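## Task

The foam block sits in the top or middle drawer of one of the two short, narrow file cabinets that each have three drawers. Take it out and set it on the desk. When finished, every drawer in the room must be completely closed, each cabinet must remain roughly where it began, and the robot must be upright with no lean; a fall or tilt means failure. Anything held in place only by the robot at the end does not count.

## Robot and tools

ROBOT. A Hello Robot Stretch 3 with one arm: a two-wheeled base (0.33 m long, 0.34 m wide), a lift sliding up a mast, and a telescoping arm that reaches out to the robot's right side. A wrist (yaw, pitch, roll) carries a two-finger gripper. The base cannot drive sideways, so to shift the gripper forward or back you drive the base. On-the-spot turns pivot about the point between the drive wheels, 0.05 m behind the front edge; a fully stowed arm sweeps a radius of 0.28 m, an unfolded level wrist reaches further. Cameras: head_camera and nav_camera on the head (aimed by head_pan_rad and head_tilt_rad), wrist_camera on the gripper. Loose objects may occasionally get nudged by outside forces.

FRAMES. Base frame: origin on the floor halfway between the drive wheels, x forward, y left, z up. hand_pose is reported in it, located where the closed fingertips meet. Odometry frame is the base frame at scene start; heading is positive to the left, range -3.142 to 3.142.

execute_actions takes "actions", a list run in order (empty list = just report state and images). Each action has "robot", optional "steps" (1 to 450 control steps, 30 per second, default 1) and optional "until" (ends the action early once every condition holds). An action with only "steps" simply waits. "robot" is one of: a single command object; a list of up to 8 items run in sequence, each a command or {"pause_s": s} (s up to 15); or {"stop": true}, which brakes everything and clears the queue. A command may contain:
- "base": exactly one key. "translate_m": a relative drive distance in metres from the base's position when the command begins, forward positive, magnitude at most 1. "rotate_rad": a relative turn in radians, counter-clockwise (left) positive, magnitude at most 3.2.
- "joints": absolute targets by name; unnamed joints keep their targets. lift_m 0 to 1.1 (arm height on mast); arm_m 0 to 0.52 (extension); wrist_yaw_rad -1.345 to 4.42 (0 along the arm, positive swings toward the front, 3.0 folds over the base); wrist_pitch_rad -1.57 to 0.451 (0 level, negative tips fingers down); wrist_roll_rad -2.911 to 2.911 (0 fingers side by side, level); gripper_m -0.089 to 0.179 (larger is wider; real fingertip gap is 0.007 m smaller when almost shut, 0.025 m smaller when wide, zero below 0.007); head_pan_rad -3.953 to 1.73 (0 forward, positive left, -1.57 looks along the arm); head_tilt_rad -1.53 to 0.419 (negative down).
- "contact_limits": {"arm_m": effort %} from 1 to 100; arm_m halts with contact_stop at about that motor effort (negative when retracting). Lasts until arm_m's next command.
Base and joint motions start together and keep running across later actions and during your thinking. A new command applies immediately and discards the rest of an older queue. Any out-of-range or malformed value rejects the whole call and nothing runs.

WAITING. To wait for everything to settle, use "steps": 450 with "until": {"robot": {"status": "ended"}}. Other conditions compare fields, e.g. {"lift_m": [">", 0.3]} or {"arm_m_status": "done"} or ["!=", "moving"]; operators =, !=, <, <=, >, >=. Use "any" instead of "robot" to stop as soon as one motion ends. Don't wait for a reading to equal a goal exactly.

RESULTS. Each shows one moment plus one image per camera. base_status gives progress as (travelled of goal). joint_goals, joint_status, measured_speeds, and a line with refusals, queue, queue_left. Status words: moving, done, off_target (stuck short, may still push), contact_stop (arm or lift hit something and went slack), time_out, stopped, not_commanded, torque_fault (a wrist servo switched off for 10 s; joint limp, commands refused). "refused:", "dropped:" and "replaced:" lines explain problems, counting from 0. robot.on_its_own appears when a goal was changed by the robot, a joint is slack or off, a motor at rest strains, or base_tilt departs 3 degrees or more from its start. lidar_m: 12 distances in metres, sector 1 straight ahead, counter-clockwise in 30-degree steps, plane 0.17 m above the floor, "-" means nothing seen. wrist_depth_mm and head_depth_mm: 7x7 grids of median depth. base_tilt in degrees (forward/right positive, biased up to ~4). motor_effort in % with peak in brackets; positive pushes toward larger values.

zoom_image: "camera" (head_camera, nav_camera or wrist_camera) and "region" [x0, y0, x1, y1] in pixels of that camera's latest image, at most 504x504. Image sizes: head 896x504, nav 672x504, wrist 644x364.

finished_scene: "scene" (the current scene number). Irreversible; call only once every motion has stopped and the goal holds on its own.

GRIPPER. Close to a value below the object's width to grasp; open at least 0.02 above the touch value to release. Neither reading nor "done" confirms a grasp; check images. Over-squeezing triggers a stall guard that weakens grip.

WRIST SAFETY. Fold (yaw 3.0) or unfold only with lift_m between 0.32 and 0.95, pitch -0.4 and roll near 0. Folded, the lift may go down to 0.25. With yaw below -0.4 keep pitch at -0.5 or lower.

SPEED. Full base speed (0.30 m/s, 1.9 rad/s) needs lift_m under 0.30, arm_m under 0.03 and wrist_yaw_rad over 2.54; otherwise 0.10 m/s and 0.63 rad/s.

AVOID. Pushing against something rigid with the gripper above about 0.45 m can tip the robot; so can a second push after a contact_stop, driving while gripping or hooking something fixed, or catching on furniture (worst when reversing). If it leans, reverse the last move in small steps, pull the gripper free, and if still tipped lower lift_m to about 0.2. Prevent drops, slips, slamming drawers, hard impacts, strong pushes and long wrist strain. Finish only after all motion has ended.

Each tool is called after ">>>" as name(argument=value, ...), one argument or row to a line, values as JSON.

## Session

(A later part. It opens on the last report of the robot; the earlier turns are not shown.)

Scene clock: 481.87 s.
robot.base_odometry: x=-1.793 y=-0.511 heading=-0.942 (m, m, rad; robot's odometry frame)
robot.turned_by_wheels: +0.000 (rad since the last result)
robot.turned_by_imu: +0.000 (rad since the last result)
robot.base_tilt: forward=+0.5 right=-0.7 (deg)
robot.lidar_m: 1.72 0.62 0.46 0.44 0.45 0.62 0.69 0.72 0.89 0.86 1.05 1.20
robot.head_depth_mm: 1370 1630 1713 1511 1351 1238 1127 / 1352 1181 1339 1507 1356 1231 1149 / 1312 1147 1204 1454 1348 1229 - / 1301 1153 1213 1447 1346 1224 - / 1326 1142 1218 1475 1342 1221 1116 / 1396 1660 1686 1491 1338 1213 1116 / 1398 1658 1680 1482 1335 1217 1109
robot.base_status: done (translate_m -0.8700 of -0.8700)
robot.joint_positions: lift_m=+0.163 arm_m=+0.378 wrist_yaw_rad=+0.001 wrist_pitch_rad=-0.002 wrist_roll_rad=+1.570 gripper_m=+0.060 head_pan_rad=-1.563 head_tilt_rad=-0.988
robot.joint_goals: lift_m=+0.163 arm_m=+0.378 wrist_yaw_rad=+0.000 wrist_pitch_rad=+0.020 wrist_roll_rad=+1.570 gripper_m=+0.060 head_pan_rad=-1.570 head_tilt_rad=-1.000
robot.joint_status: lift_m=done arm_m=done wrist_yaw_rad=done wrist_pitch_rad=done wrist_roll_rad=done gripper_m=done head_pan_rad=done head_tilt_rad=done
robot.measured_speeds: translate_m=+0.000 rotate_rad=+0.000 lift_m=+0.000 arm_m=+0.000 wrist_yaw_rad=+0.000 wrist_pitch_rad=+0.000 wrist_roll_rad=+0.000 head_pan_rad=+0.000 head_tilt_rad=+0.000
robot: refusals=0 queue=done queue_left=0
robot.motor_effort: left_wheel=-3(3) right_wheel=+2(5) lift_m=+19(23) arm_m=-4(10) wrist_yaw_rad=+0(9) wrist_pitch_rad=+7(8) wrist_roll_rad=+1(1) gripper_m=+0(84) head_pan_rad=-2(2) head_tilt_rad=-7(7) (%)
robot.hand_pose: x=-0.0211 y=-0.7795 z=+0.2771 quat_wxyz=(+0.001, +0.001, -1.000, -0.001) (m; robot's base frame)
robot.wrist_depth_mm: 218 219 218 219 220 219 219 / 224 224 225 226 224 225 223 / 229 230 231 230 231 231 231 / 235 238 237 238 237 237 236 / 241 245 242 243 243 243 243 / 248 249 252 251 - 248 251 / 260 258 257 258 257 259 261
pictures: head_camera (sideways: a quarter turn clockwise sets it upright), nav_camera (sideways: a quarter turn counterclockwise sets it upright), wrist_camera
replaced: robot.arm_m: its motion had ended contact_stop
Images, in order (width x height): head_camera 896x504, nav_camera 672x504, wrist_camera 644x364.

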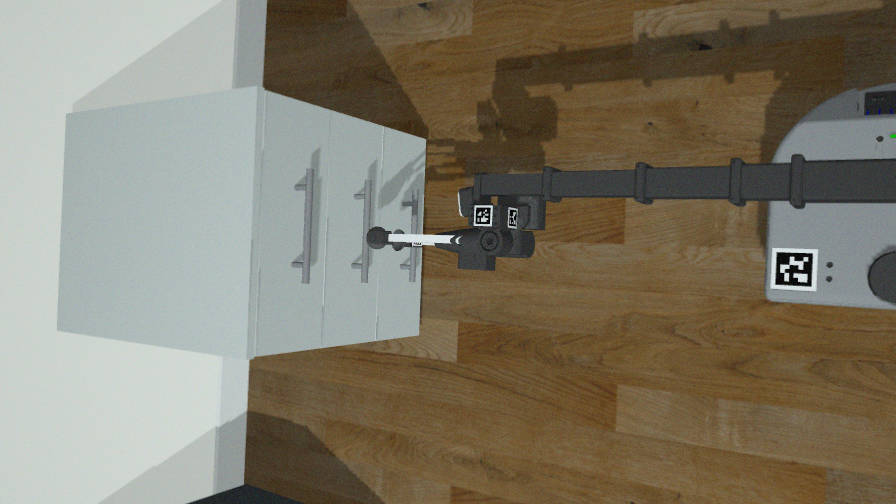

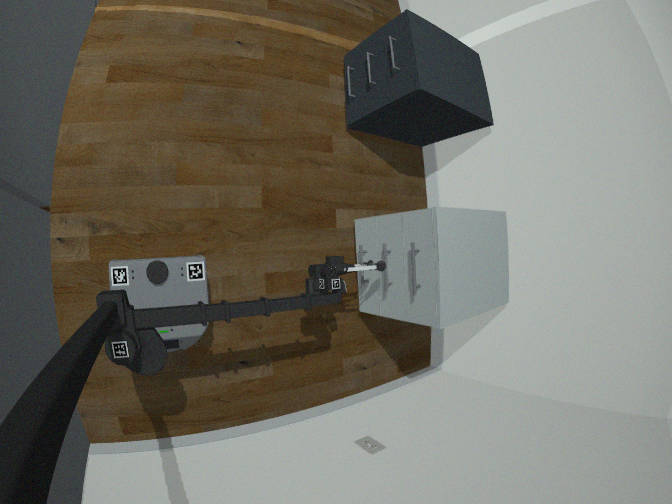

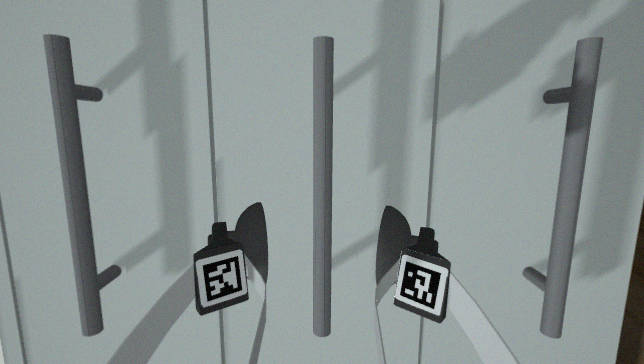

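>>> execute_actions(
  actions=[
    {"robot": [{"joints": {"arm_m": 0.433}, "contact_limits": {"arm_m": 14}}, {"joints": {"gripper_m": -0.048, "head_tilt_rad": -1.05}}, {"joints": {"arm_m": 0.27, "wrist_yaw_rad": -0.006}, "contact_limits": {"arm_m": 18}}, {"joints": {"arm_m": 0.10, "wrist_yaw_rad": -0.018}, "contact_limits": {"arm_m": 14}}], "steps": 450, "until": {"robot": {"status": "ended"}}},
  ],
)

Scene clock: 495.30 s.
robot.base_odometry: x=-1.793 y=-0.511 heading=-0.942 (m, m, rad; robot's odometry frame)
robot.turned_by_wheels: +0.000 (rad since the last result)
robot.turned_by_imu: +0.000 (rad since the last result)
robot.base_tilt: forward=+0.4 right=-0.9 (deg)
robot.lidar_m: 1.72 0.62 0.46 0.44 0.46 0.62 0.69 0.72 0.89 0.85 1.05 1.20
robot.head_depth_mm: 1411 1691 1645 1463 1339 1222 1128 / 1294 1109 1560 1401 1326 1215 - / 1243 1104 1299 1208 1346 1234 - / 1238 1101 1302 1205 1343 1207 - / 1260 1094 1296 1157 1315 1208 1113 / 1442 1716 1598 1451 1308 1205 1116 / 1447 1709 1592 1447 1319 1191 1108
robot.base_status: done (translate_m -0.8700 of -0.8700)
robot.joint_positions: lift_m=+0.163 arm_m=+0.100 wrist_yaw_rad=-0.018 wrist_pitch_rad=-0.004 wrist_roll_rad=+1.569 gripper_m=-0.047 head_pan_rad=-1.563 head_tilt_rad=-1.037
robot.joint_goals: lift_m=+0.163 arm_m=+0.100 wrist_yaw_rad=-0.018 wrist_pitch_rad=+0.020 wrist_roll_rad=+1.570 gripper_m=-0.048 head_pan_rad=-1.570 head_tilt_rad=-1.050
robot.joint_status: lift_m=done arm_m=done wrist_yaw_rad=done wrist_pitch_rad=done wrist_roll_rad=done gripper_m=done head_pan_rad=done head_tilt_rad=done
robot.measured_speeds: translate_m=+0.000 rotate_rad=+0.000 lift_m=+0.000 arm_m=+0.000 wrist_yaw_rad=+0.000 wrist_pitch_rad=+0.000 wrist_roll_rad=+0.000 head_pan_rad=+0.000 head_tilt_rad=+0.000
robot: refusals=0 queue=done queue_left=0
robot.motor_effort: left_wheel=-2(3) right_wheel=+2(2) lift_m=+18(19) arm_m=-4(7) wrist_yaw_rad=+1(6) wrist_pitch_rad=+7(7) wrist_roll_rad=+1(1) gripper_m=-21(99) head_pan_rad=-3(3) head_tilt_rad=-6(15) (%)
robot.contact_limits: arm_m 14 (drawing in: default 27, maximum 44; extending or still: default 37, maximum 60)
robot.hand_pose: x=-0.0259 y=-0.5014 z=+0.2766 quat_wxyz=(+0.001, -0.009, -1.000, -0.002) (m; robot's base frame)
robot.wrist_depth_mm: - - 170 168 170 458 331 / - - 173 173 173 457 325 / - - 177 176 177 488 325 / - - 182 180 183 488 327 / - - 186 152 186 481 325 / - - 191 160 191 486 326 / - - 196 194 198 487 324
pictures: head_camera (sideways: a quarter turn clockwise sets it upright), nav_camera (sideways: a quarter turn counterclockwise sets it upright), wrist_camera
Images, in order (width x height): head_camera 896x504, nav_camera 672x504, wrist_camera 644x364.

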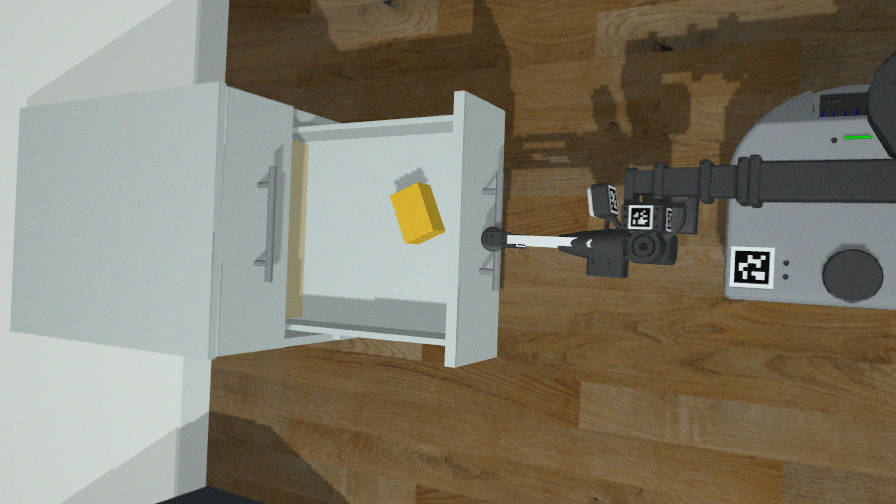

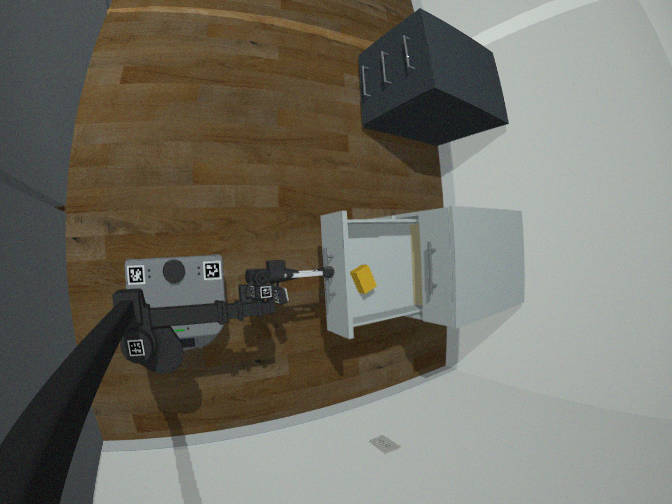

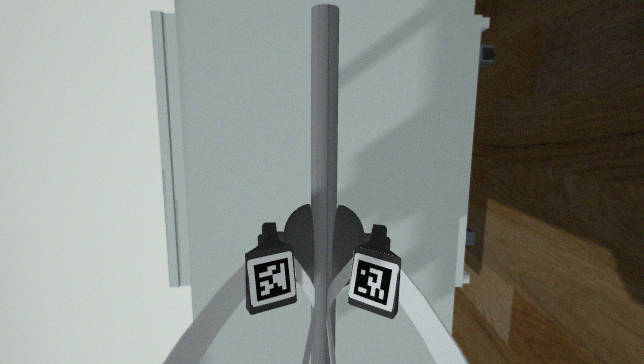

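The yellow foam block is in this drawer. Let me zoom in.

>>> zoom_image(
  camera="head_camera",
  region=[360, 140, 540, 290],
)

Region (360, 140, 540, 290) of head_camera's 896x504 image, scaled by 2.800, with more detail than that image has.

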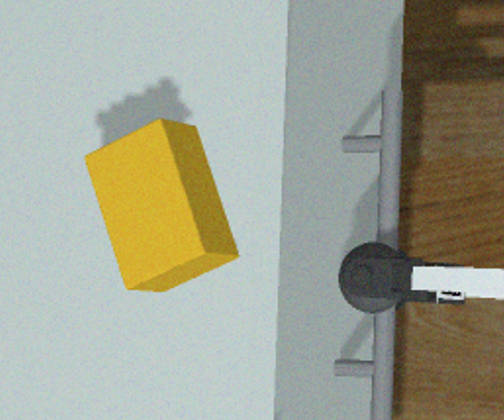

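>>> execute_actions(
  actions=[
    {"robot": [{"joints": {"gripper_m": 0.06}}, {"joints": {"arm_m": 0.045, "wrist_yaw_rad": 0.0}}], "steps": 450, "until": {"robot": {"status": "ended"}}},
    {"robot": {"base": {"translate_m": -0.046}, "joints": {"lift_m": 0.53}}, "steps": 450, "until": {"robot": {"lift_m": [">", 0.30]}}},
    {"robot": {"joints": {"wrist_pitch_rad": -1.45, "wrist_roll_rad": 1.13, "gripper_m": 0.115}}, "steps": 450, "until": {"robot": {"lift_m": [">", 0.46], "wrist_pitch_rad": ["<", -1.0]}}},
    {"robot": {"joints": {"arm_m": 0.47}}, "steps": 450, "until": {"robot": {"status": "ended"}}},
  ],
)

Scene clock: 614.43 s.
robot.base_odometry: x=-1.820 y=-0.474 heading=-0.942 (m, m, rad; robot's odometry frame)
robot.turned_by_wheels: +0.000 (rad since the last result)
robot.turned_by_imu: +0.000 (rad since the last result)
robot.base_tilt: forward=+0.5 right=-0.7 (deg)
robot.lidar_m: 1.72 0.62 0.46 0.44 0.45 0.62 0.65 0.67 0.92 0.85 1.08 1.20
robot.head_depth_mm: 1415 1704 1628 1465 1328 1213 1124 / 1388 1609 1635 1453 1315 - - / 1238 1115 1303 1219 1322 1228 - / 1234 1096 1276 1183 1325 1231 - / 1226 1089 1285 1223 1315 1204 1116 / 1406 1648 1582 1401 1310 1205 1111 / 1451 1715 1603 1443 1307 1191 1104
robot.base_status: done (translate_m -0.0460 of -0.0460)
robot.joint_positions: lift_m=+0.530 arm_m=+0.470 wrist_yaw_rad=-0.003 wrist_pitch_rad=-1.447 wrist_roll_rad=+1.134 gripper_m=+0.115 head_pan_rad=-1.563 head_tilt_rad=-1.037
robot.joint_goals: lift_m=+0.530 arm_m=+0.470 wrist_yaw_rad=+0.000 wrist_pitch_rad=-1.450 wrist_roll_rad=+1.130 gripper_m=+0.115 head_pan_rad=-1.570 head_tilt_rad=-1.050
robot.joint_status: lift_m=done arm_m=done wrist_yaw_rad=done wrist_pitch_rad=done wrist_roll_rad=done gripper_m=done head_pan_rad=done head_tilt_rad=done
robot.measured_speeds: translate_m=+0.000 rotate_rad=+0.000 lift_m=+0.000 arm_m=+0.000 wrist_yaw_rad=+0.000 wrist_pitch_rad=+0.000 wrist_roll_rad=+0.000 head_pan_rad=+0.000 head_tilt_rad=+0.000
robot: refusals=0 queue=done queue_left=0
robot.motor_effort: left_wheel=-2(8) right_wheel=+2(3) lift_m=+25(26) arm_m=+4(3) wrist_yaw_rad=+2(6) wrist_pitch_rad=-1(7) wrist_roll_rad=-1(2) gripper_m=+0(81) head_pan_rad=-3(2) head_tilt_rad=-6(7) (%)
robot.hand_pose: x=-0.0216 y=-0.6222 z=+0.4113 quat_wxyz=(+0.162, +0.142, -0.732, -0.647) (m; robot's base frame)
robot.wrist_depth_mm: 321 349 341 330 265 497 477 / 339 357 348 336 328 240 494 / 362 369 356 343 333 221 510 / 383 373 362 312 339 226 519 / 390 385 371 358 338 539 525 / 333 - 377 366 264 548 535 / 675 328 369 376 253 567 551
pictures: head_camera (sideways: a quarter turn clockwise sets it upright), nav_camera (sideways: a quarter turn counterclockwise sets it upright), wrist_camera
Images, in order (width x height): head_camera 896x504, nav_camera 672x504, wrist_camera 644x364.

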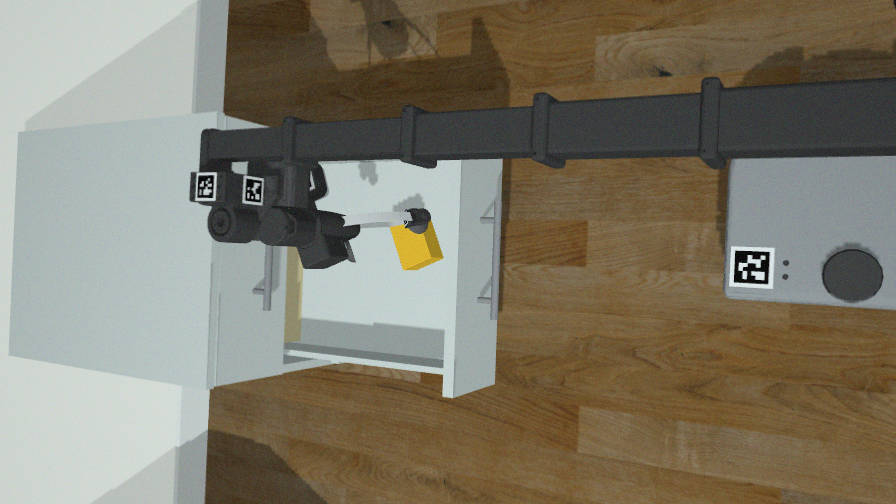

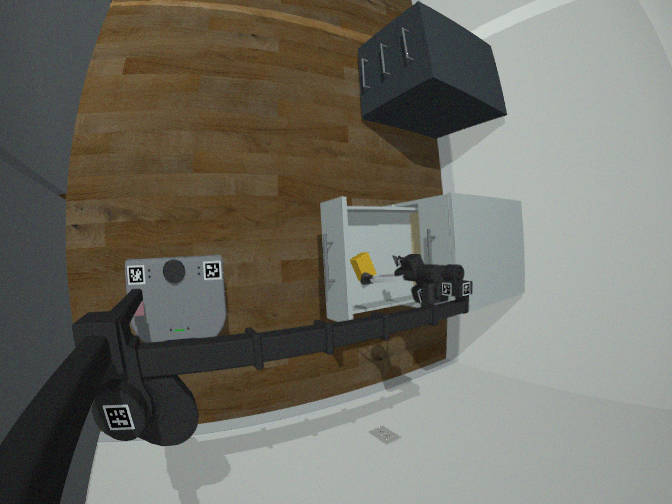

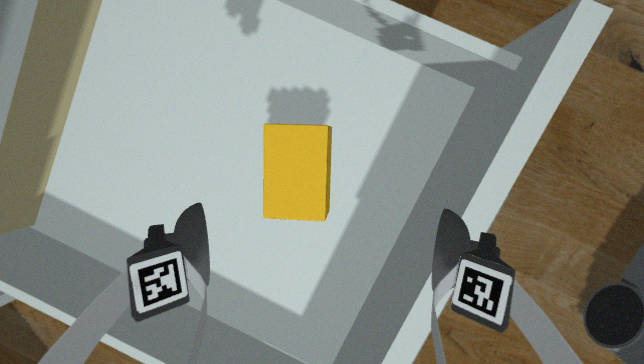

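>>> execute_actions(
  actions=[
    {"robot": {"joints": {"arm_m": 0.517}}, "steps": 10},
    {"robot": {"joints": {"lift_m": 0.415}}, "steps": 450, "until": {"robot": {"status": "ended"}}},
  ],
)

Scene clock: 653.27 s.
robot.base_odometry: x=-1.820 y=-0.474 heading=-0.942 (m, m, rad; robot's odometry frame)
robot.turned_by_wheels: +0.000 (rad since the last result)
robot.turned_by_imu: +0.000 (rad since the last result)
robot.base_tilt: forward=+0.5 right=-0.5 (deg)
robot.lidar_m: 1.71 0.62 0.46 0.44 0.45 0.62 0.65 0.67 0.92 0.86 1.08 1.19
robot.head_depth_mm: 1416 1688 1639 1462 1340 1223 1125 / 1384 1606 1609 1469 1323 1217 1137 / 1239 1084 - 1220 1330 1227 - / 1231 1102 1280 1192 1327 1230 - / 1221 1092 1272 1220 1313 1206 1115 / 1406 1649 1569 1412 1326 1207 1106 / 1447 1708 1597 1443 1319 1201 1102
robot.base_status: done (translate_m -0.0460 of -0.0460)
robot.joint_positions: lift_m=+0.415 arm_m=+0.517 wrist_yaw_rad=-0.003 wrist_pitch_rad=-1.447 wrist_roll_rad=+1.134 gripper_m=+0.115 head_pan_rad=-1.563 head_tilt_rad=-1.037
robot.joint_goals: lift_m=+0.415 arm_m=+0.517 wrist_yaw_rad=+0.000 wrist_pitch_rad=-1.450 wrist_roll_rad=+1.130 gripper_m=+0.115 head_pan_rad=-1.570 head_tilt_rad=-1.050
robot.joint_status: lift_m=done arm_m=done wrist_yaw_rad=done wrist_pitch_rad=done wrist_roll_rad=done gripper_m=done head_pan_rad=done head_tilt_rad=done
robot.measured_speeds: translate_m=+0.000 rotate_rad=+0.000 lift_m=+0.000 arm_m=+0.000 wrist_yaw_rad=+0.000 wrist_pitch_rad=+0.000 wrist_roll_rad=+0.000 head_pan_rad=+0.000 head_tilt_rad=+0.000
robot: refusals=0 queue=done queue_left=0
robot.motor_effort: left_wheel=-2(2) right_wheel=+1(2) lift_m=+19(24) arm_m=+4(4) wrist_yaw_rad=+2(2) wrist_pitch_rad=-1(1) wrist_roll_rad=-1(1) gripper_m=+0(0) head_pan_rad=-3(2) head_tilt_rad=-6(6) (%)
robot.hand_pose: x=-0.0216 y=-0.6692 z=+0.2966 quat_wxyz=(+0.162, +0.142, -0.732, -0.647) (m; robot's base frame)
robot.wrist_depth_mm: 244 236 229 221 216 183 148 / 246 240 235 226 220 212 191 / 253 247 237 229 224 217 200 / 259 251 244 191 229 223 181 / 266 257 248 194 234 224 166 / 270 - 252 199 238 191 153 / 277 269 260 251 243 203 139
pictures: head_camera (sideways: a quarter turn clockwise sets it upright), nav_camera (sideways: a quarter turn counterclockwise sets it upright), wrist_camera
Images, in order (width x height): head_camera 896x504, nav_camera 672x504, wrist_camera 644x364.

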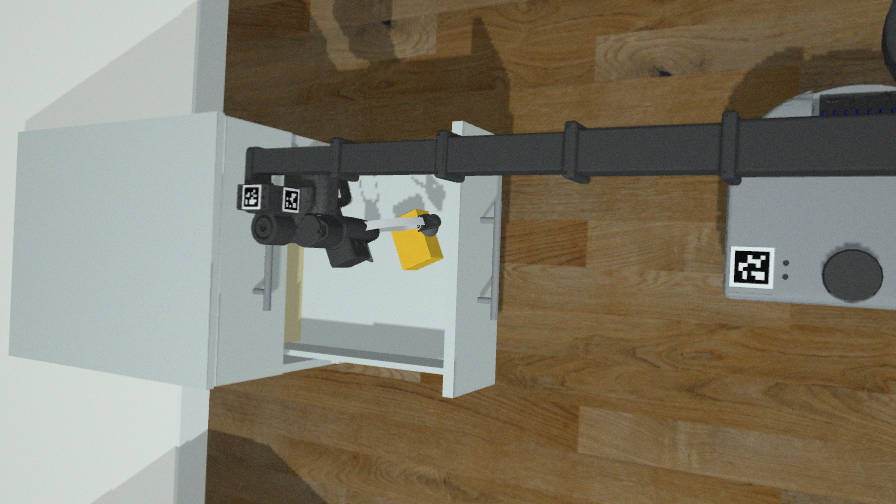

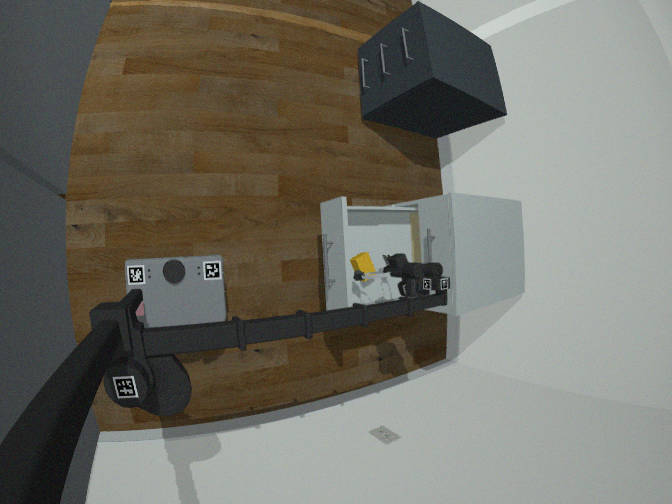

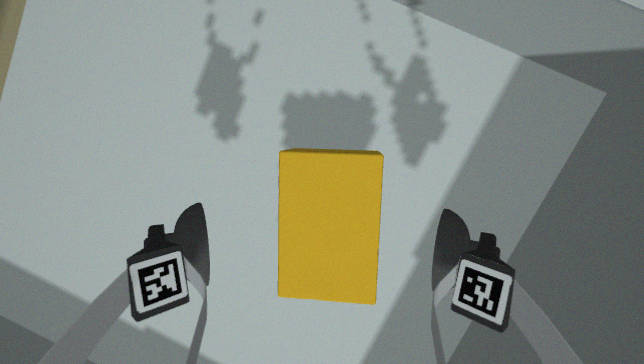

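>>> execute_actions(
  actions=[
    {"robot": [{"joints": {"lift_m": 0.366}}, {"joints": {"gripper_m": 0.02}}], "steps": 450, "until": {"robot": {"status": "ended"}}},
  ],
)

Scene clock: 669.70 s.
robot.base_odometry: x=-1.820 y=-0.474 heading=-0.942 (m, m, rad; robot's odometry frame)
robot.turned_by_wheels: +0.000 (rad since the last result)
robot.turned_by_imu: +0.000 (rad since the last result)
robot.base_tilt: forward=+0.5 right=-0.7 (deg)
robot.lidar_m: 1.71 0.62 0.46 0.44 0.46 0.62 0.65 0.67 0.92 0.86 1.08 1.20
robot.head_depth_mm: 1410 1695 1643 1477 1331 1211 1124 / 1385 1602 1608 1455 1325 1214 - / 1237 1097 1232 1231 1325 1228 - / 1228 1096 1283 1177 1323 1233 - / 1229 1092 1276 1220 1312 1202 1115 / 1418 1649 1588 1399 1303 1203 1110 / 1459 1712 1600 1431 1303 1203 1110
robot.base_status: done (translate_m -0.0460 of -0.0460)
robot.joint_positions: lift_m=+0.366 arm_m=+0.517 wrist_yaw_rad=-0.003 wrist_pitch_rad=-1.447 wrist_roll_rad=+1.134 gripper_m=+0.021 head_pan_rad=-1.563 head_tilt_rad=-1.037
robot.joint_goals: lift_m=+0.366 arm_m=+0.517 wrist_yaw_rad=+0.000 wrist_pitch_rad=-1.450 wrist_roll_rad=+1.130 gripper_m=+0.020 head_pan_rad=-1.570 head_tilt_rad=-1.050
robot.joint_status: lift_m=done arm_m=done wrist_yaw_rad=done wrist_pitch_rad=done wrist_roll_rad=done gripper_m=done head_pan_rad=done head_tilt_rad=done
robot.measured_speeds: translate_m=+0.000 rotate_rad=+0.000 lift_m=+0.000 arm_m=+0.000 wrist_yaw_rad=+0.000 wrist_pitch_rad=+0.000 wrist_roll_rad=+0.000 head_pan_rad=+0.000 head_tilt_rad=+0.000
robot: refusals=0 queue=done queue_left=0
robot.motor_effort: left_wheel=-2(2) right_wheel=+3(2) lift_m=+18(21) arm_m=+4(4) wrist_yaw_rad=+2(2) wrist_pitch_rad=+0(1) wrist_roll_rad=-1(1) gripper_m=-14(91) head_pan_rad=-2(2) head_tilt_rad=-7(7) (%)
robot.hand_pose: x=-0.0216 y=-0.6692 z=+0.2476 quat_wxyz=(+0.162, +0.142, -0.732, -0.647) (m; robot's base frame)
robot.wrist_depth_mm: 192 187 180 175 171 165 148 / 196 190 185 179 174 167 164 / 200 194 189 182 178 172 167 / 205 199 192 138 179 176 170 / 211 203 146 141 181 179 166 / 215 209 148 144 142 182 153 / 220 215 206 148 192 183 142
pictures: head_camera (sideways: a quarter turn clockwise sets it upright), nav_camera (sideways: a quarter turn counterclockwise sets it upright), wrist_camera
Images, in order (width x height): head_camera 896x504, nav_camera 672x504, wrist_camera 644x364.

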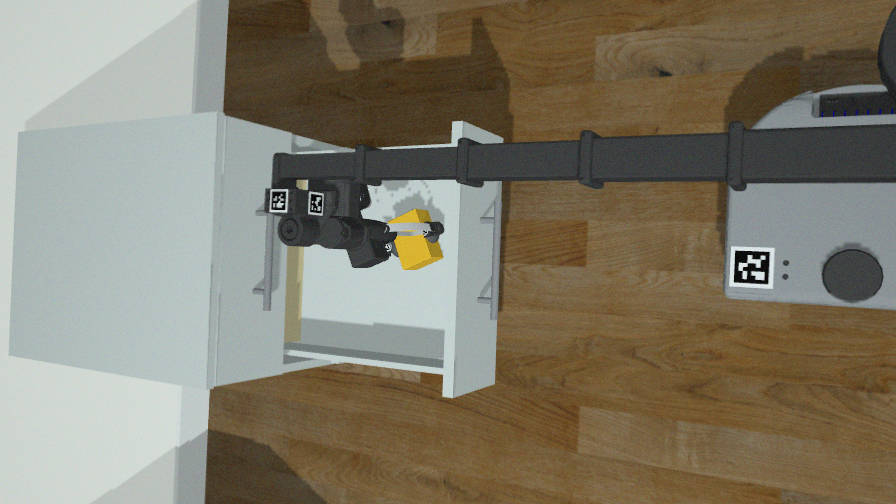

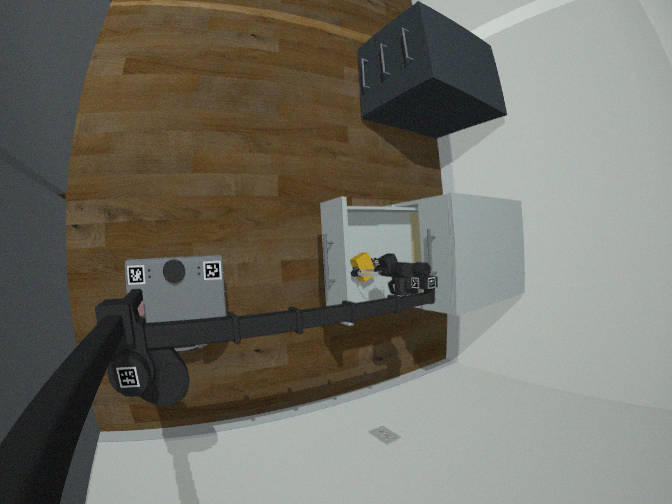

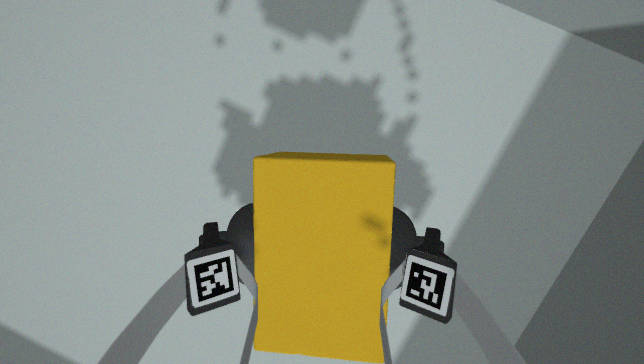

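>>> execute_actions(
  actions=[
    {"robot": {"joints": {"gripper_m": 0.008}}, "steps": 10},
    {"robot": {"joints": {"lift_m": 0.52}}, "steps": 450, "until": {"robot": {"lift_m": [">", 0.49]}}},
    {"robot": {"joints": {"arm_m": 0.06}}, "steps": 450, "until": {"robot": {"arm_m": ["<", 0.35]}}},
    {"robot": {"joints": {"wrist_pitch_rad": 0.03, "wrist_roll_rad": 0.0}}, "steps": 450, "until": {"robot": {"wrist_pitch_rad": [">", -0.4]}}},
    {"robot": {"joints": {"lift_m": 0.33}}, "steps": 450, "until": {"robot": {"arm_m": ["<", 0.075], "wrist_pitch_rad": [">", -0.1]}}},
    {"robot": {"joints": {"lift_m": 0.232}}, "steps": 450, "until": {"robot": {"status": "ended"}}},
  ],
)

Scene clock: 788.40 s.
robot.base_odometry: x=-1.820 y=-0.474 heading=-0.942 (m, m, rad; robot's odometry frame)
robot.turned_by_wheels: +0.000 (rad since the last result)
robot.turned_by_imu: +0.000 (rad since the last result)
robot.base_tilt: forward=+0.4 right=-0.5 (deg)
robot.lidar_m: 1.71 0.62 0.45 0.44 0.45 0.62 0.65 0.67 0.92 0.86 1.07 1.20
robot.head_depth_mm: 1405 1706 1633 1469 1337 1223 1122 / 1384 1611 1604 1466 1329 1225 - / 1237 1099 1290 1219 1324 - - / 1234 1100 1294 1205 1333 1210 - / 1226 1091 1272 1220 1319 1203 1115 / 1403 1649 1571 1413 1312 1207 1108 / 1454 1717 1596 1441 1314 1202 1099
robot.base_status: done (translate_m -0.0460 of -0.0460)
robot.joint_positions: lift_m=+0.232 arm_m=+0.060 wrist_yaw_rad=-0.002 wrist_pitch_rad=+0.005 wrist_roll_rad=+0.003 gripper_m=+0.009 head_pan_rad=-1.563 head_tilt_rad=-1.037
robot.joint_goals: lift_m=+0.232 arm_m=+0.060 wrist_yaw_rad=+0.000 wrist_pitch_rad=+0.030 wrist_roll_rad=+0.000 gripper_m=+0.008 head_pan_rad=-1.570 head_tilt_rad=-1.050
robot.joint_status: lift_m=done arm_m=done wrist_yaw_rad=done wrist_pitch_rad=done wrist_roll_rad=done gripper_m=done head_pan_rad=done head_tilt_rad=done
robot.measured_speeds: translate_m=+0.000 rotate_rad=+0.000 lift_m=+0.000 arm_m=+0.000 wrist_yaw_rad=+0.000 wrist_pitch_rad=+0.000 wrist_roll_rad=+0.000 head_pan_rad=+0.000 head_tilt_rad=+0.000
robot: refusals=0 queue=done queue_left=0
robot.motor_effort: left_wheel=-2(2) right_wheel=+2(2) lift_m=+19(25) arm_m=-4(8) wrist_yaw_rad=+1(2) wrist_pitch_rad=+8(9) wrist_roll_rad=-1(3) gripper_m=-18(66) head_pan_rad=-2(2) head_tilt_rad=-6(6) (%)
robot.hand_pose: x=-0.0218 y=-0.4617 z=+0.3480 quat_wxyz=(+0.706, -0.002, -0.708, +0.001) (m; robot's base frame)
robot.wrist_depth_mm: - - - - - - 749 / 875 - 522 521 525 - 764 / 817 - 541 536 538 - 748 / 810 - 569 138 542 - 737 / 228 229 187 140 226 229 685 / 234 235 146 144 141 235 655 / 243 242 215 147 243 246 608
pictures: head_camera (sideways: a quarter turn clockwise sets it upright), nav_camera (sideways: a quarter turn counterclockwise sets it upright), wrist_camera
Images, in order (width x height): head_camera 896x504, nav_camera 672x504, wrist_camera 644x364.

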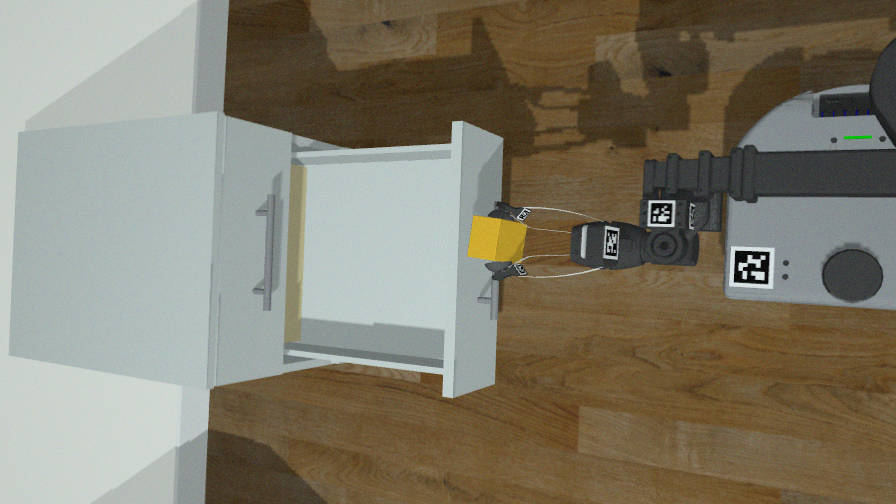

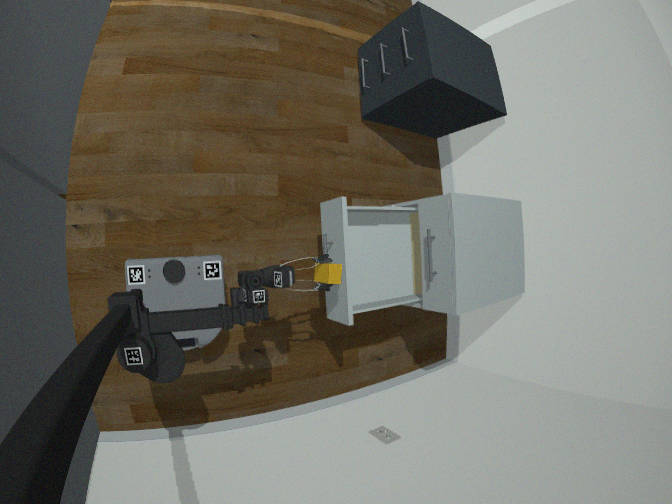

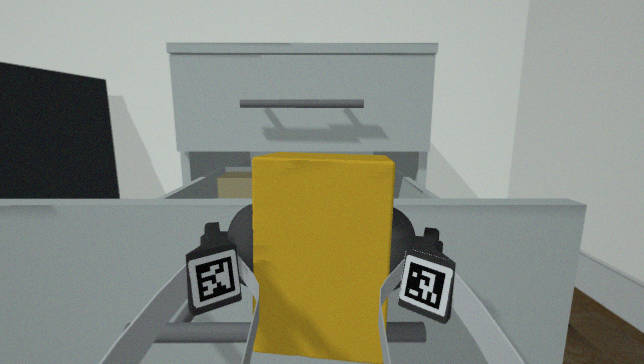

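>>> execute_actions(
  actions=[
    {"robot": [{"joints": {"wrist_yaw_rad": 0.09, "wrist_pitch_rad": 0.11, "lift_m": 0.203, "head_tilt_rad": -0.95}}, {"joints": {"arm_m": 0.097}, "contact_limits": {"arm_m": 10}}], "steps": 450, "until": {"robot": {"status": "ended"}}},
  ],
)

Scene clock: 814.40 s.
robot.base_odometry: x=-1.820 y=-0.474 heading=-0.942 (m, m, rad; robot's odometry frame)
robot.turned_by_wheels: +0.000 (rad since the last result)
robot.turned_by_imu: +0.000 (rad since the last result)
robot.base_tilt: forward=+0.5 right=-0.7 (deg)
robot.lidar_m: 1.72 0.62 0.46 0.44 0.45 0.62 0.65 0.67 0.92 0.86 1.08 1.20
robot.head_depth_mm: 1343 1583 1743 1553 1386 1243 1128 / 1352 1558 1735 1541 1371 1239 1146 / 1336 1208 1153 1276 1308 1266 - / 1326 1207 1164 1278 1309 1214 1167 / 1331 1196 1171 1271 1307 1228 1122 / 1369 1581 1675 1521 1341 1226 1116 / 1379 1623 1711 1506 1356 1215 1112
robot.base_status: done (translate_m -0.0460 of -0.0460)
robot.joint_positions: lift_m=+0.203 arm_m=+0.097 wrist_yaw_rad=+0.087 wrist_pitch_rad=+0.084 wrist_roll_rad=+0.003 gripper_m=+0.009 head_pan_rad=-1.563 head_tilt_rad=-0.952
robot.joint_goals: lift_m=+0.203 arm_m=+0.097 wrist_yaw_rad=+0.090 wrist_pitch_rad=+0.110 wrist_roll_rad=+0.000 gripper_m=+0.008 head_pan_rad=-1.570 head_tilt_rad=-0.950
robot.joint_status: lift_m=done arm_m=done wrist_yaw_rad=done wrist_pitch_rad=done wrist_roll_rad=done gripper_m=done head_pan_rad=done head_tilt_rad=done
robot.measured_speeds: translate_m=+0.000 rotate_rad=+0.000 lift_m=+0.000 arm_m=+0.000 wrist_yaw_rad=+0.000 wrist_pitch_rad=+0.000 wrist_roll_rad=+0.000 head_pan_rad=+0.000 head_tilt_rad=+0.000
robot: refusals=0 queue=done queue_left=0
robot.motor_effort: left_wheel=-2(2) right_wheel=+2(3) lift_m=+19(20) arm_m=+4(5) wrist_yaw_rad=+2(2) wrist_pitch_rad=+8(9) wrist_roll_rad=-1(1) gripper_m=-18(18) head_pan_rad=-3(2) head_tilt_rad=+1(14) (%)
robot.contact_limits: arm_m 10 (drawing in: default 27, maximum 44; extending or still: default 37, maximum 60)
robot.hand_pose: x=+0.0010 y=-0.4980 z=+0.3394 quat_wxyz=(+0.704, +0.001, -0.708, +0.060) (m; robot's base frame)
robot.wrist_depth_mm: - - - - - 964 845 / - - 514 492 483 972 844 / 731 - 526 503 499 - 856 / 713 960 548 138 570 - 843 / 204 200 170 140 183 182 179 / 209 204 147 143 141 184 181 / 212 207 199 147 192 187 183
pictures: head_camera (sideways: a quarter turn clockwise sets it upright), nav_camera (sideways: a quarter turn counterclockwise sets it upright), wrist_camera
Images, in order (width x height): head_camera 896x504, nav_camera 672x504, wrist_camera 644x364.

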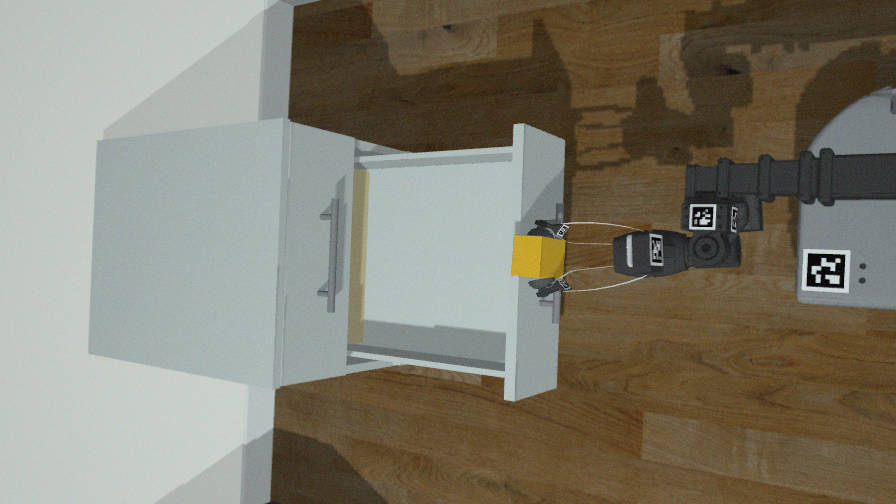

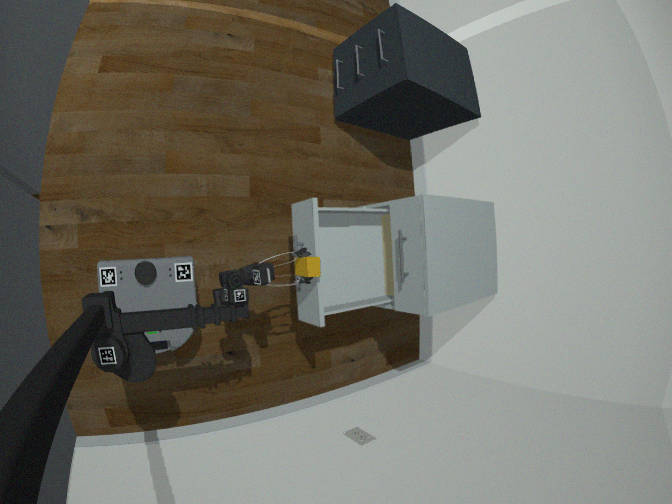

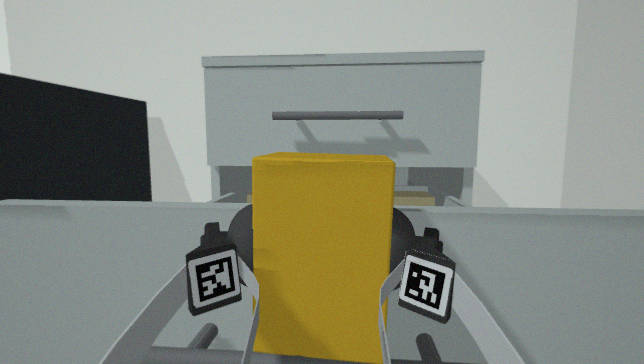

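>>> execute_actions(
  actions=[
    {"robot": [{"joints": {"arm_m": 0.424}, "contact_limits": {"arm_m": 11}}, {"joints": {"arm_m": 0.44}, "contact_limits": {"arm_m": 9}}], "steps": 450, "until": {"robot": {"status": "ended"}}},
  ],
)

Scene clock: 823.53 s.
robot.base_odometry: x=-1.820 y=-0.474 heading=-0.942 (m, m, rad; robot's odometry frame)
robot.turned_by_wheels: +0.000 (rad since the last result)
robot.turned_by_imu: +0.000 (rad since the last result)
robot.base_tilt: forward=+0.5 right=-0.5 (deg)
robot.lidar_m: 1.72 0.62 0.46 0.44 0.46 0.62 0.65 0.67 0.92 0.86 1.08 1.20
robot.head_depth_mm: 1348 1585 1737 1552 1379 1257 1137 / 1350 1550 1717 1548 1381 1243 1145 / 1329 1206 1156 1430 1378 1238 - / 1330 1207 1171 1420 1371 1236 1166 / 1334 1197 1165 1448 1362 1223 1119 / 1369 1581 1667 1523 1355 1226 1112 / 1384 1624 1721 1513 1361 1220 1113
robot.base_status: done (translate_m -0.0460 of -0.0460)
robot.joint_positions: lift_m=+0.203 arm_m=+0.436 wrist_yaw_rad=+0.091 wrist_pitch_rad=+0.089 wrist_roll_rad=+0.003 gripper_m=+0.009 head_pan_rad=-1.563 head_tilt_rad=-0.952
robot.joint_goals: lift_m=+0.203 arm_m=+0.436 wrist_yaw_rad=+0.090 wrist_pitch_rad=+0.110 wrist_roll_rad=+0.000 gripper_m=+0.008 head_pan_rad=-1.570 head_tilt_rad=-0.950
robot.joint_status: lift_m=done arm_m=contact_stop wrist_yaw_rad=done wrist_pitch_rad=done wrist_roll_rad=done gripper_m=done head_pan_rad=done head_tilt_rad=done
robot.measured_speeds: translate_m=+0.000 rotate_rad=+0.000 lift_m=+0.000 arm_m=-0.001 wrist_yaw_rad=+0.000 wrist_pitch_rad=+0.000 wrist_roll_rad=+0.000 head_pan_rad=+0.000 head_tilt_rad=+0.000
robot: refusals=0 queue=dropped queue_left=0
robot.on_its_own: arm_m is slack since a contact_stop, until your next command for it
robot.motor_effort: left_wheel=-5(5) right_wheel=+7(7) lift_m=+19(19) arm_m=+2(8) wrist_yaw_rad=-1(2) wrist_pitch_rad=+7(8) wrist_roll_rad=-1(1) gripper_m=-18(18) head_pan_rad=-2(2) head_tilt_rad=+0(2) (%)
robot.contact_limits: arm_m 9 (drawing in: default 27, maximum 44; extending or still: default 37, maximum 60)
robot.hand_pose: x=+0.0020 y=-0.8376 z=+0.3406 quat_wxyz=(+0.703, +0.001, -0.708, +0.063) (m; robot's base frame)
robot.wrist_depth_mm: 186 182 177 171 168 165 162 / 189 184 180 176 172 168 164 / 193 188 184 179 175 170 167 / 196 192 186 137 176 174 169 / 199 195 189 139 179 177 173 / 204 198 144 143 140 180 175 / 207 202 196 145 186 181 177
pictures: head_camera (sideways: a quarter turn clockwise sets it upright), nav_camera (sideways: a quarter turn counterclockwise sets it upright), wrist_camera
Images, in order (width x height): head_camera 896x504, nav_camera 672x504, wrist_camera 644x364.

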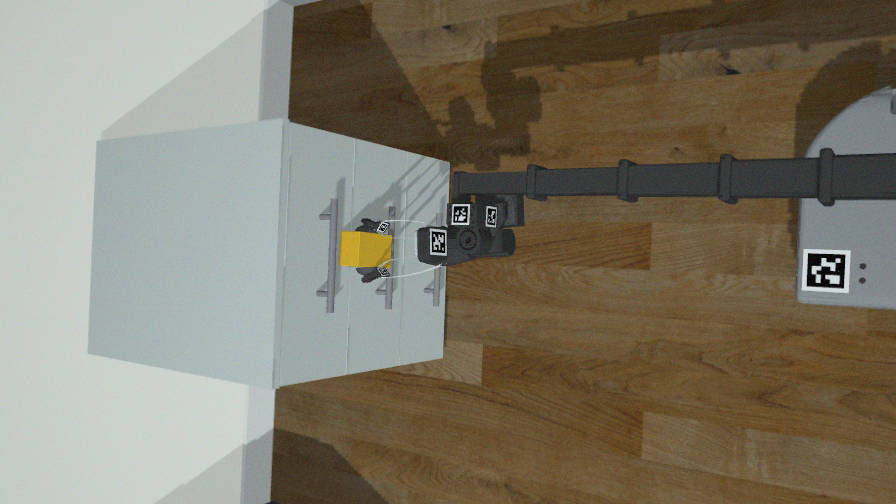

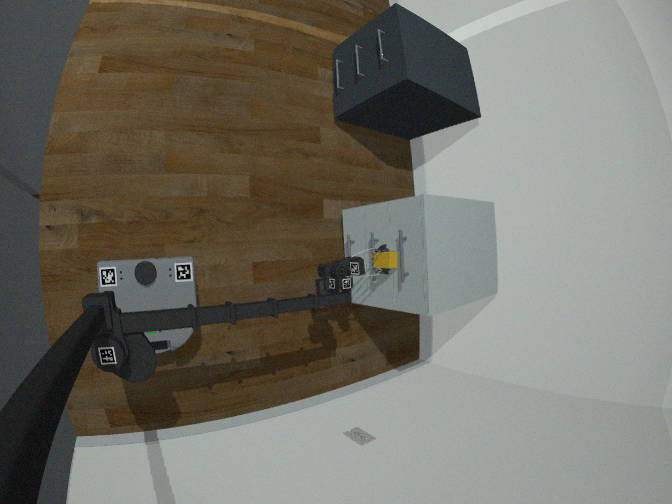

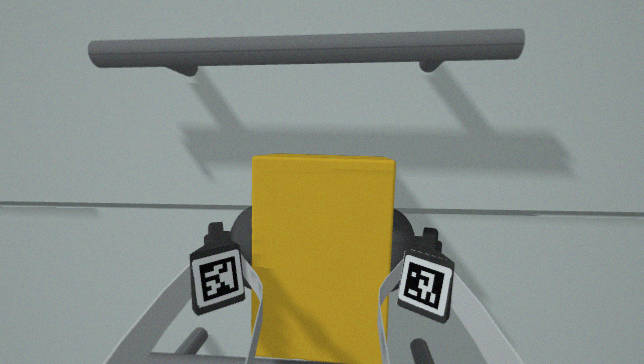

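>>> execute_actions(
  actions=[
    {"robot": {"joints": {"arm_m": 0.0, "head_pan_rad": 0.0, "head_tilt_rad": -0.7}}, "steps": 450, "until": {"robot": {"arm_m": ["<", 0.37]}}},
    {"robot": {"base": {"translate_m": 1.0}, "joints": {"lift_m": 0.33, "wrist_yaw_rad": 2.7, "wrist_pitch_rad": -0.4}}, "steps": 450, "until": {"robot": {"wrist_yaw_rad": [">", 2.6]}}},
    {"robot": {"joints": {"lift_m": 0.285}}, "steps": 450, "until": {"robot": {"lift_m": ["<", 0.296], "arm_m": ["<", 0.025]}}},
    {"robot": {"base": {"translate_m": 1.0}}, "steps": 450, "until": {"robot": {"translate_m": [">", 0.6]}}},
    {"robot": {"base": {"translate_m": 1.0}}, "steps": 450, "until": {"robot": {"translate_m": [">", 0.4]}}},
    {"robot": {"base": {"translate_m": 1.0}}, "steps": 450, "until": {"robot": {"y": ["<", -1.914]}}},
    {"robot": {"base": {"translate_m": 1.0}}, "steps": 450, "until": {"robot": {"status": "ended"}}},
  ],
)

Scene clock: 957.20 s.
robot.base_odometry: x=-0.180 y=-2.729 heading=-0.942 (m, m, rad; robot's odometry frame)
robot.turned_by_wheels: +0.000 (rad since the last result)
robot.turned_by_imu: +0.003 (rad since the last result)
robot.base_tilt: forward=+0.6 right=-0.7 (deg)
robot.lidar_m: 0.33 0.34 0.47 1.28 0.90 0.77 1.74 1.90 1.47 1.28 0.47 0.34
robot.head_depth_mm: - 290 323 377 453 569 766 / - 290 323 377 453 568 761 / - 291 324 379 454 573 768 / - 292 325 380 456 572 773 / - 292 325 380 458 576 776 / - 293 326 382 459 577 779 / - 293 327 382 460 580 785
robot.base_status: done (translate_m +1.0000 of +1.0000)
robot.joint_positions: lift_m=+0.285 arm_m=+0.002 wrist_yaw_rad=+2.698 wrist_pitch_rad=-0.419 wrist_roll_rad=+0.003 gripper_m=+0.009 head_pan_rad=-0.007 head_tilt_rad=-0.704
robot.joint_goals: lift_m=+0.285 arm_m=+0.000 wrist_yaw_rad=+2.700 wrist_pitch_rad=-0.400 wrist_roll_rad=+0.000 gripper_m=+0.008 head_pan_rad=+0.000 head_tilt_rad=-0.700
robot.joint_status: lift_m=done arm_m=done wrist_yaw_rad=done wrist_pitch_rad=done wrist_roll_rad=done gripper_m=done head_pan_rad=done head_tilt_rad=done
robot.measured_speeds: translate_m=+0.000 rotate_rad=+0.000 lift_m=+0.000 arm_m=+0.000 wrist_yaw_rad=+0.000 wrist_pitch_rad=+0.000 wrist_roll_rad=+0.000 head_pan_rad=+0.000 head_tilt_rad=+0.000
robot: refusals=0 queue=done queue_left=0
robot.motor_effort: left_wheel=-3(8) right_wheel=+2(10) lift_m=+19(25) arm_m=-4(3) wrist_yaw_rad=+2(4) wrist_pitch_rad=+6(9) wrist_roll_rad=-1(1) gripper_m=-18(18) head_pan_rad=+2(27) head_tilt_rad=+2(24) (%)
robot.hand_pose: x=+0.0751 y=+0.0558 z=+0.2976 quat_wxyz=(+0.296, +0.708, -0.009, +0.641) (m; robot's base frame)
robot.wrist_depth_mm: - - - 642 423 316 249 / - - - 715 446 326 258 / 904 917 913 747 475 342 266 / 708 718 675 137 456 357 276 / - 579 354 140 444 374 284 / - 505 - 144 141 381 296 / - - - 147 427 368 309
pictures: head_camera (sideways: a quarter turn clockwise sets it upright), nav_camera (sideways: a quarter turn counterclockwise sets it upright), wrist_camera
Images, in order (width x height): head_camera 896x504, nav_camera 672x504, wrist_camera 644x364.

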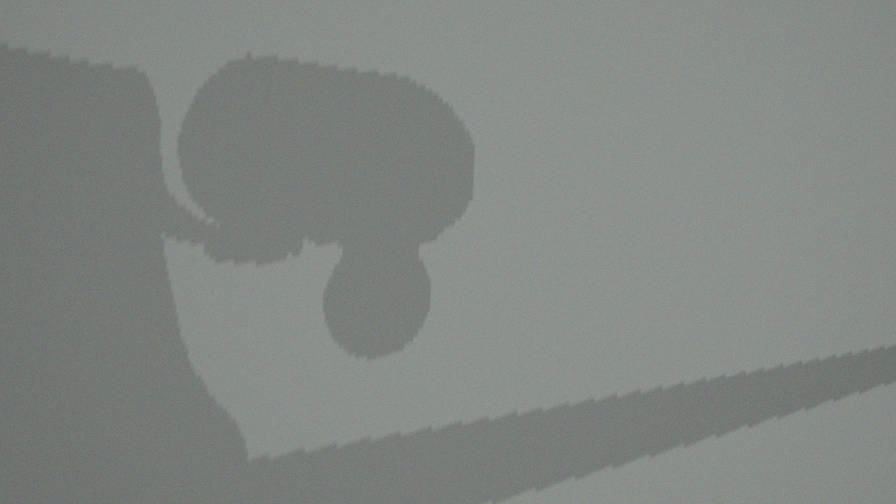

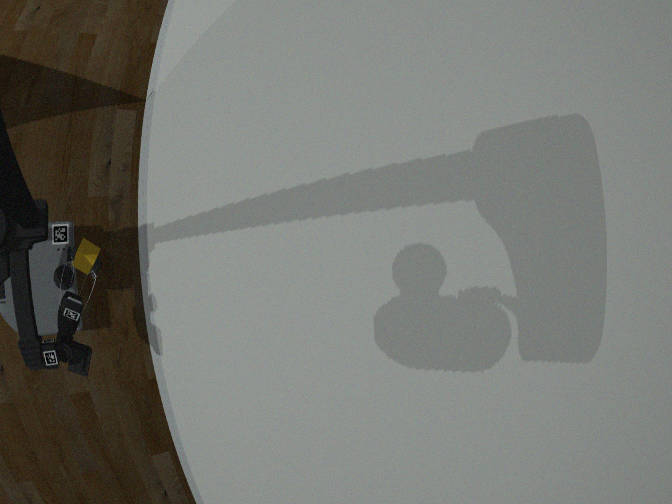

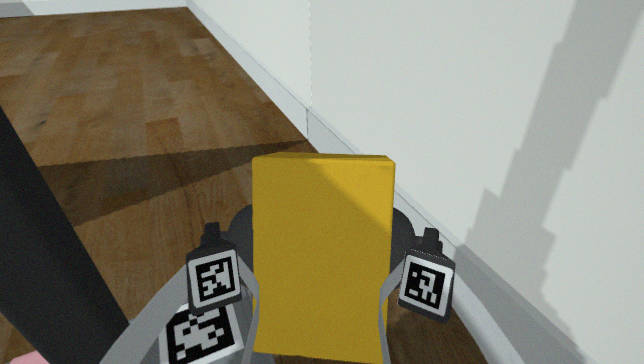

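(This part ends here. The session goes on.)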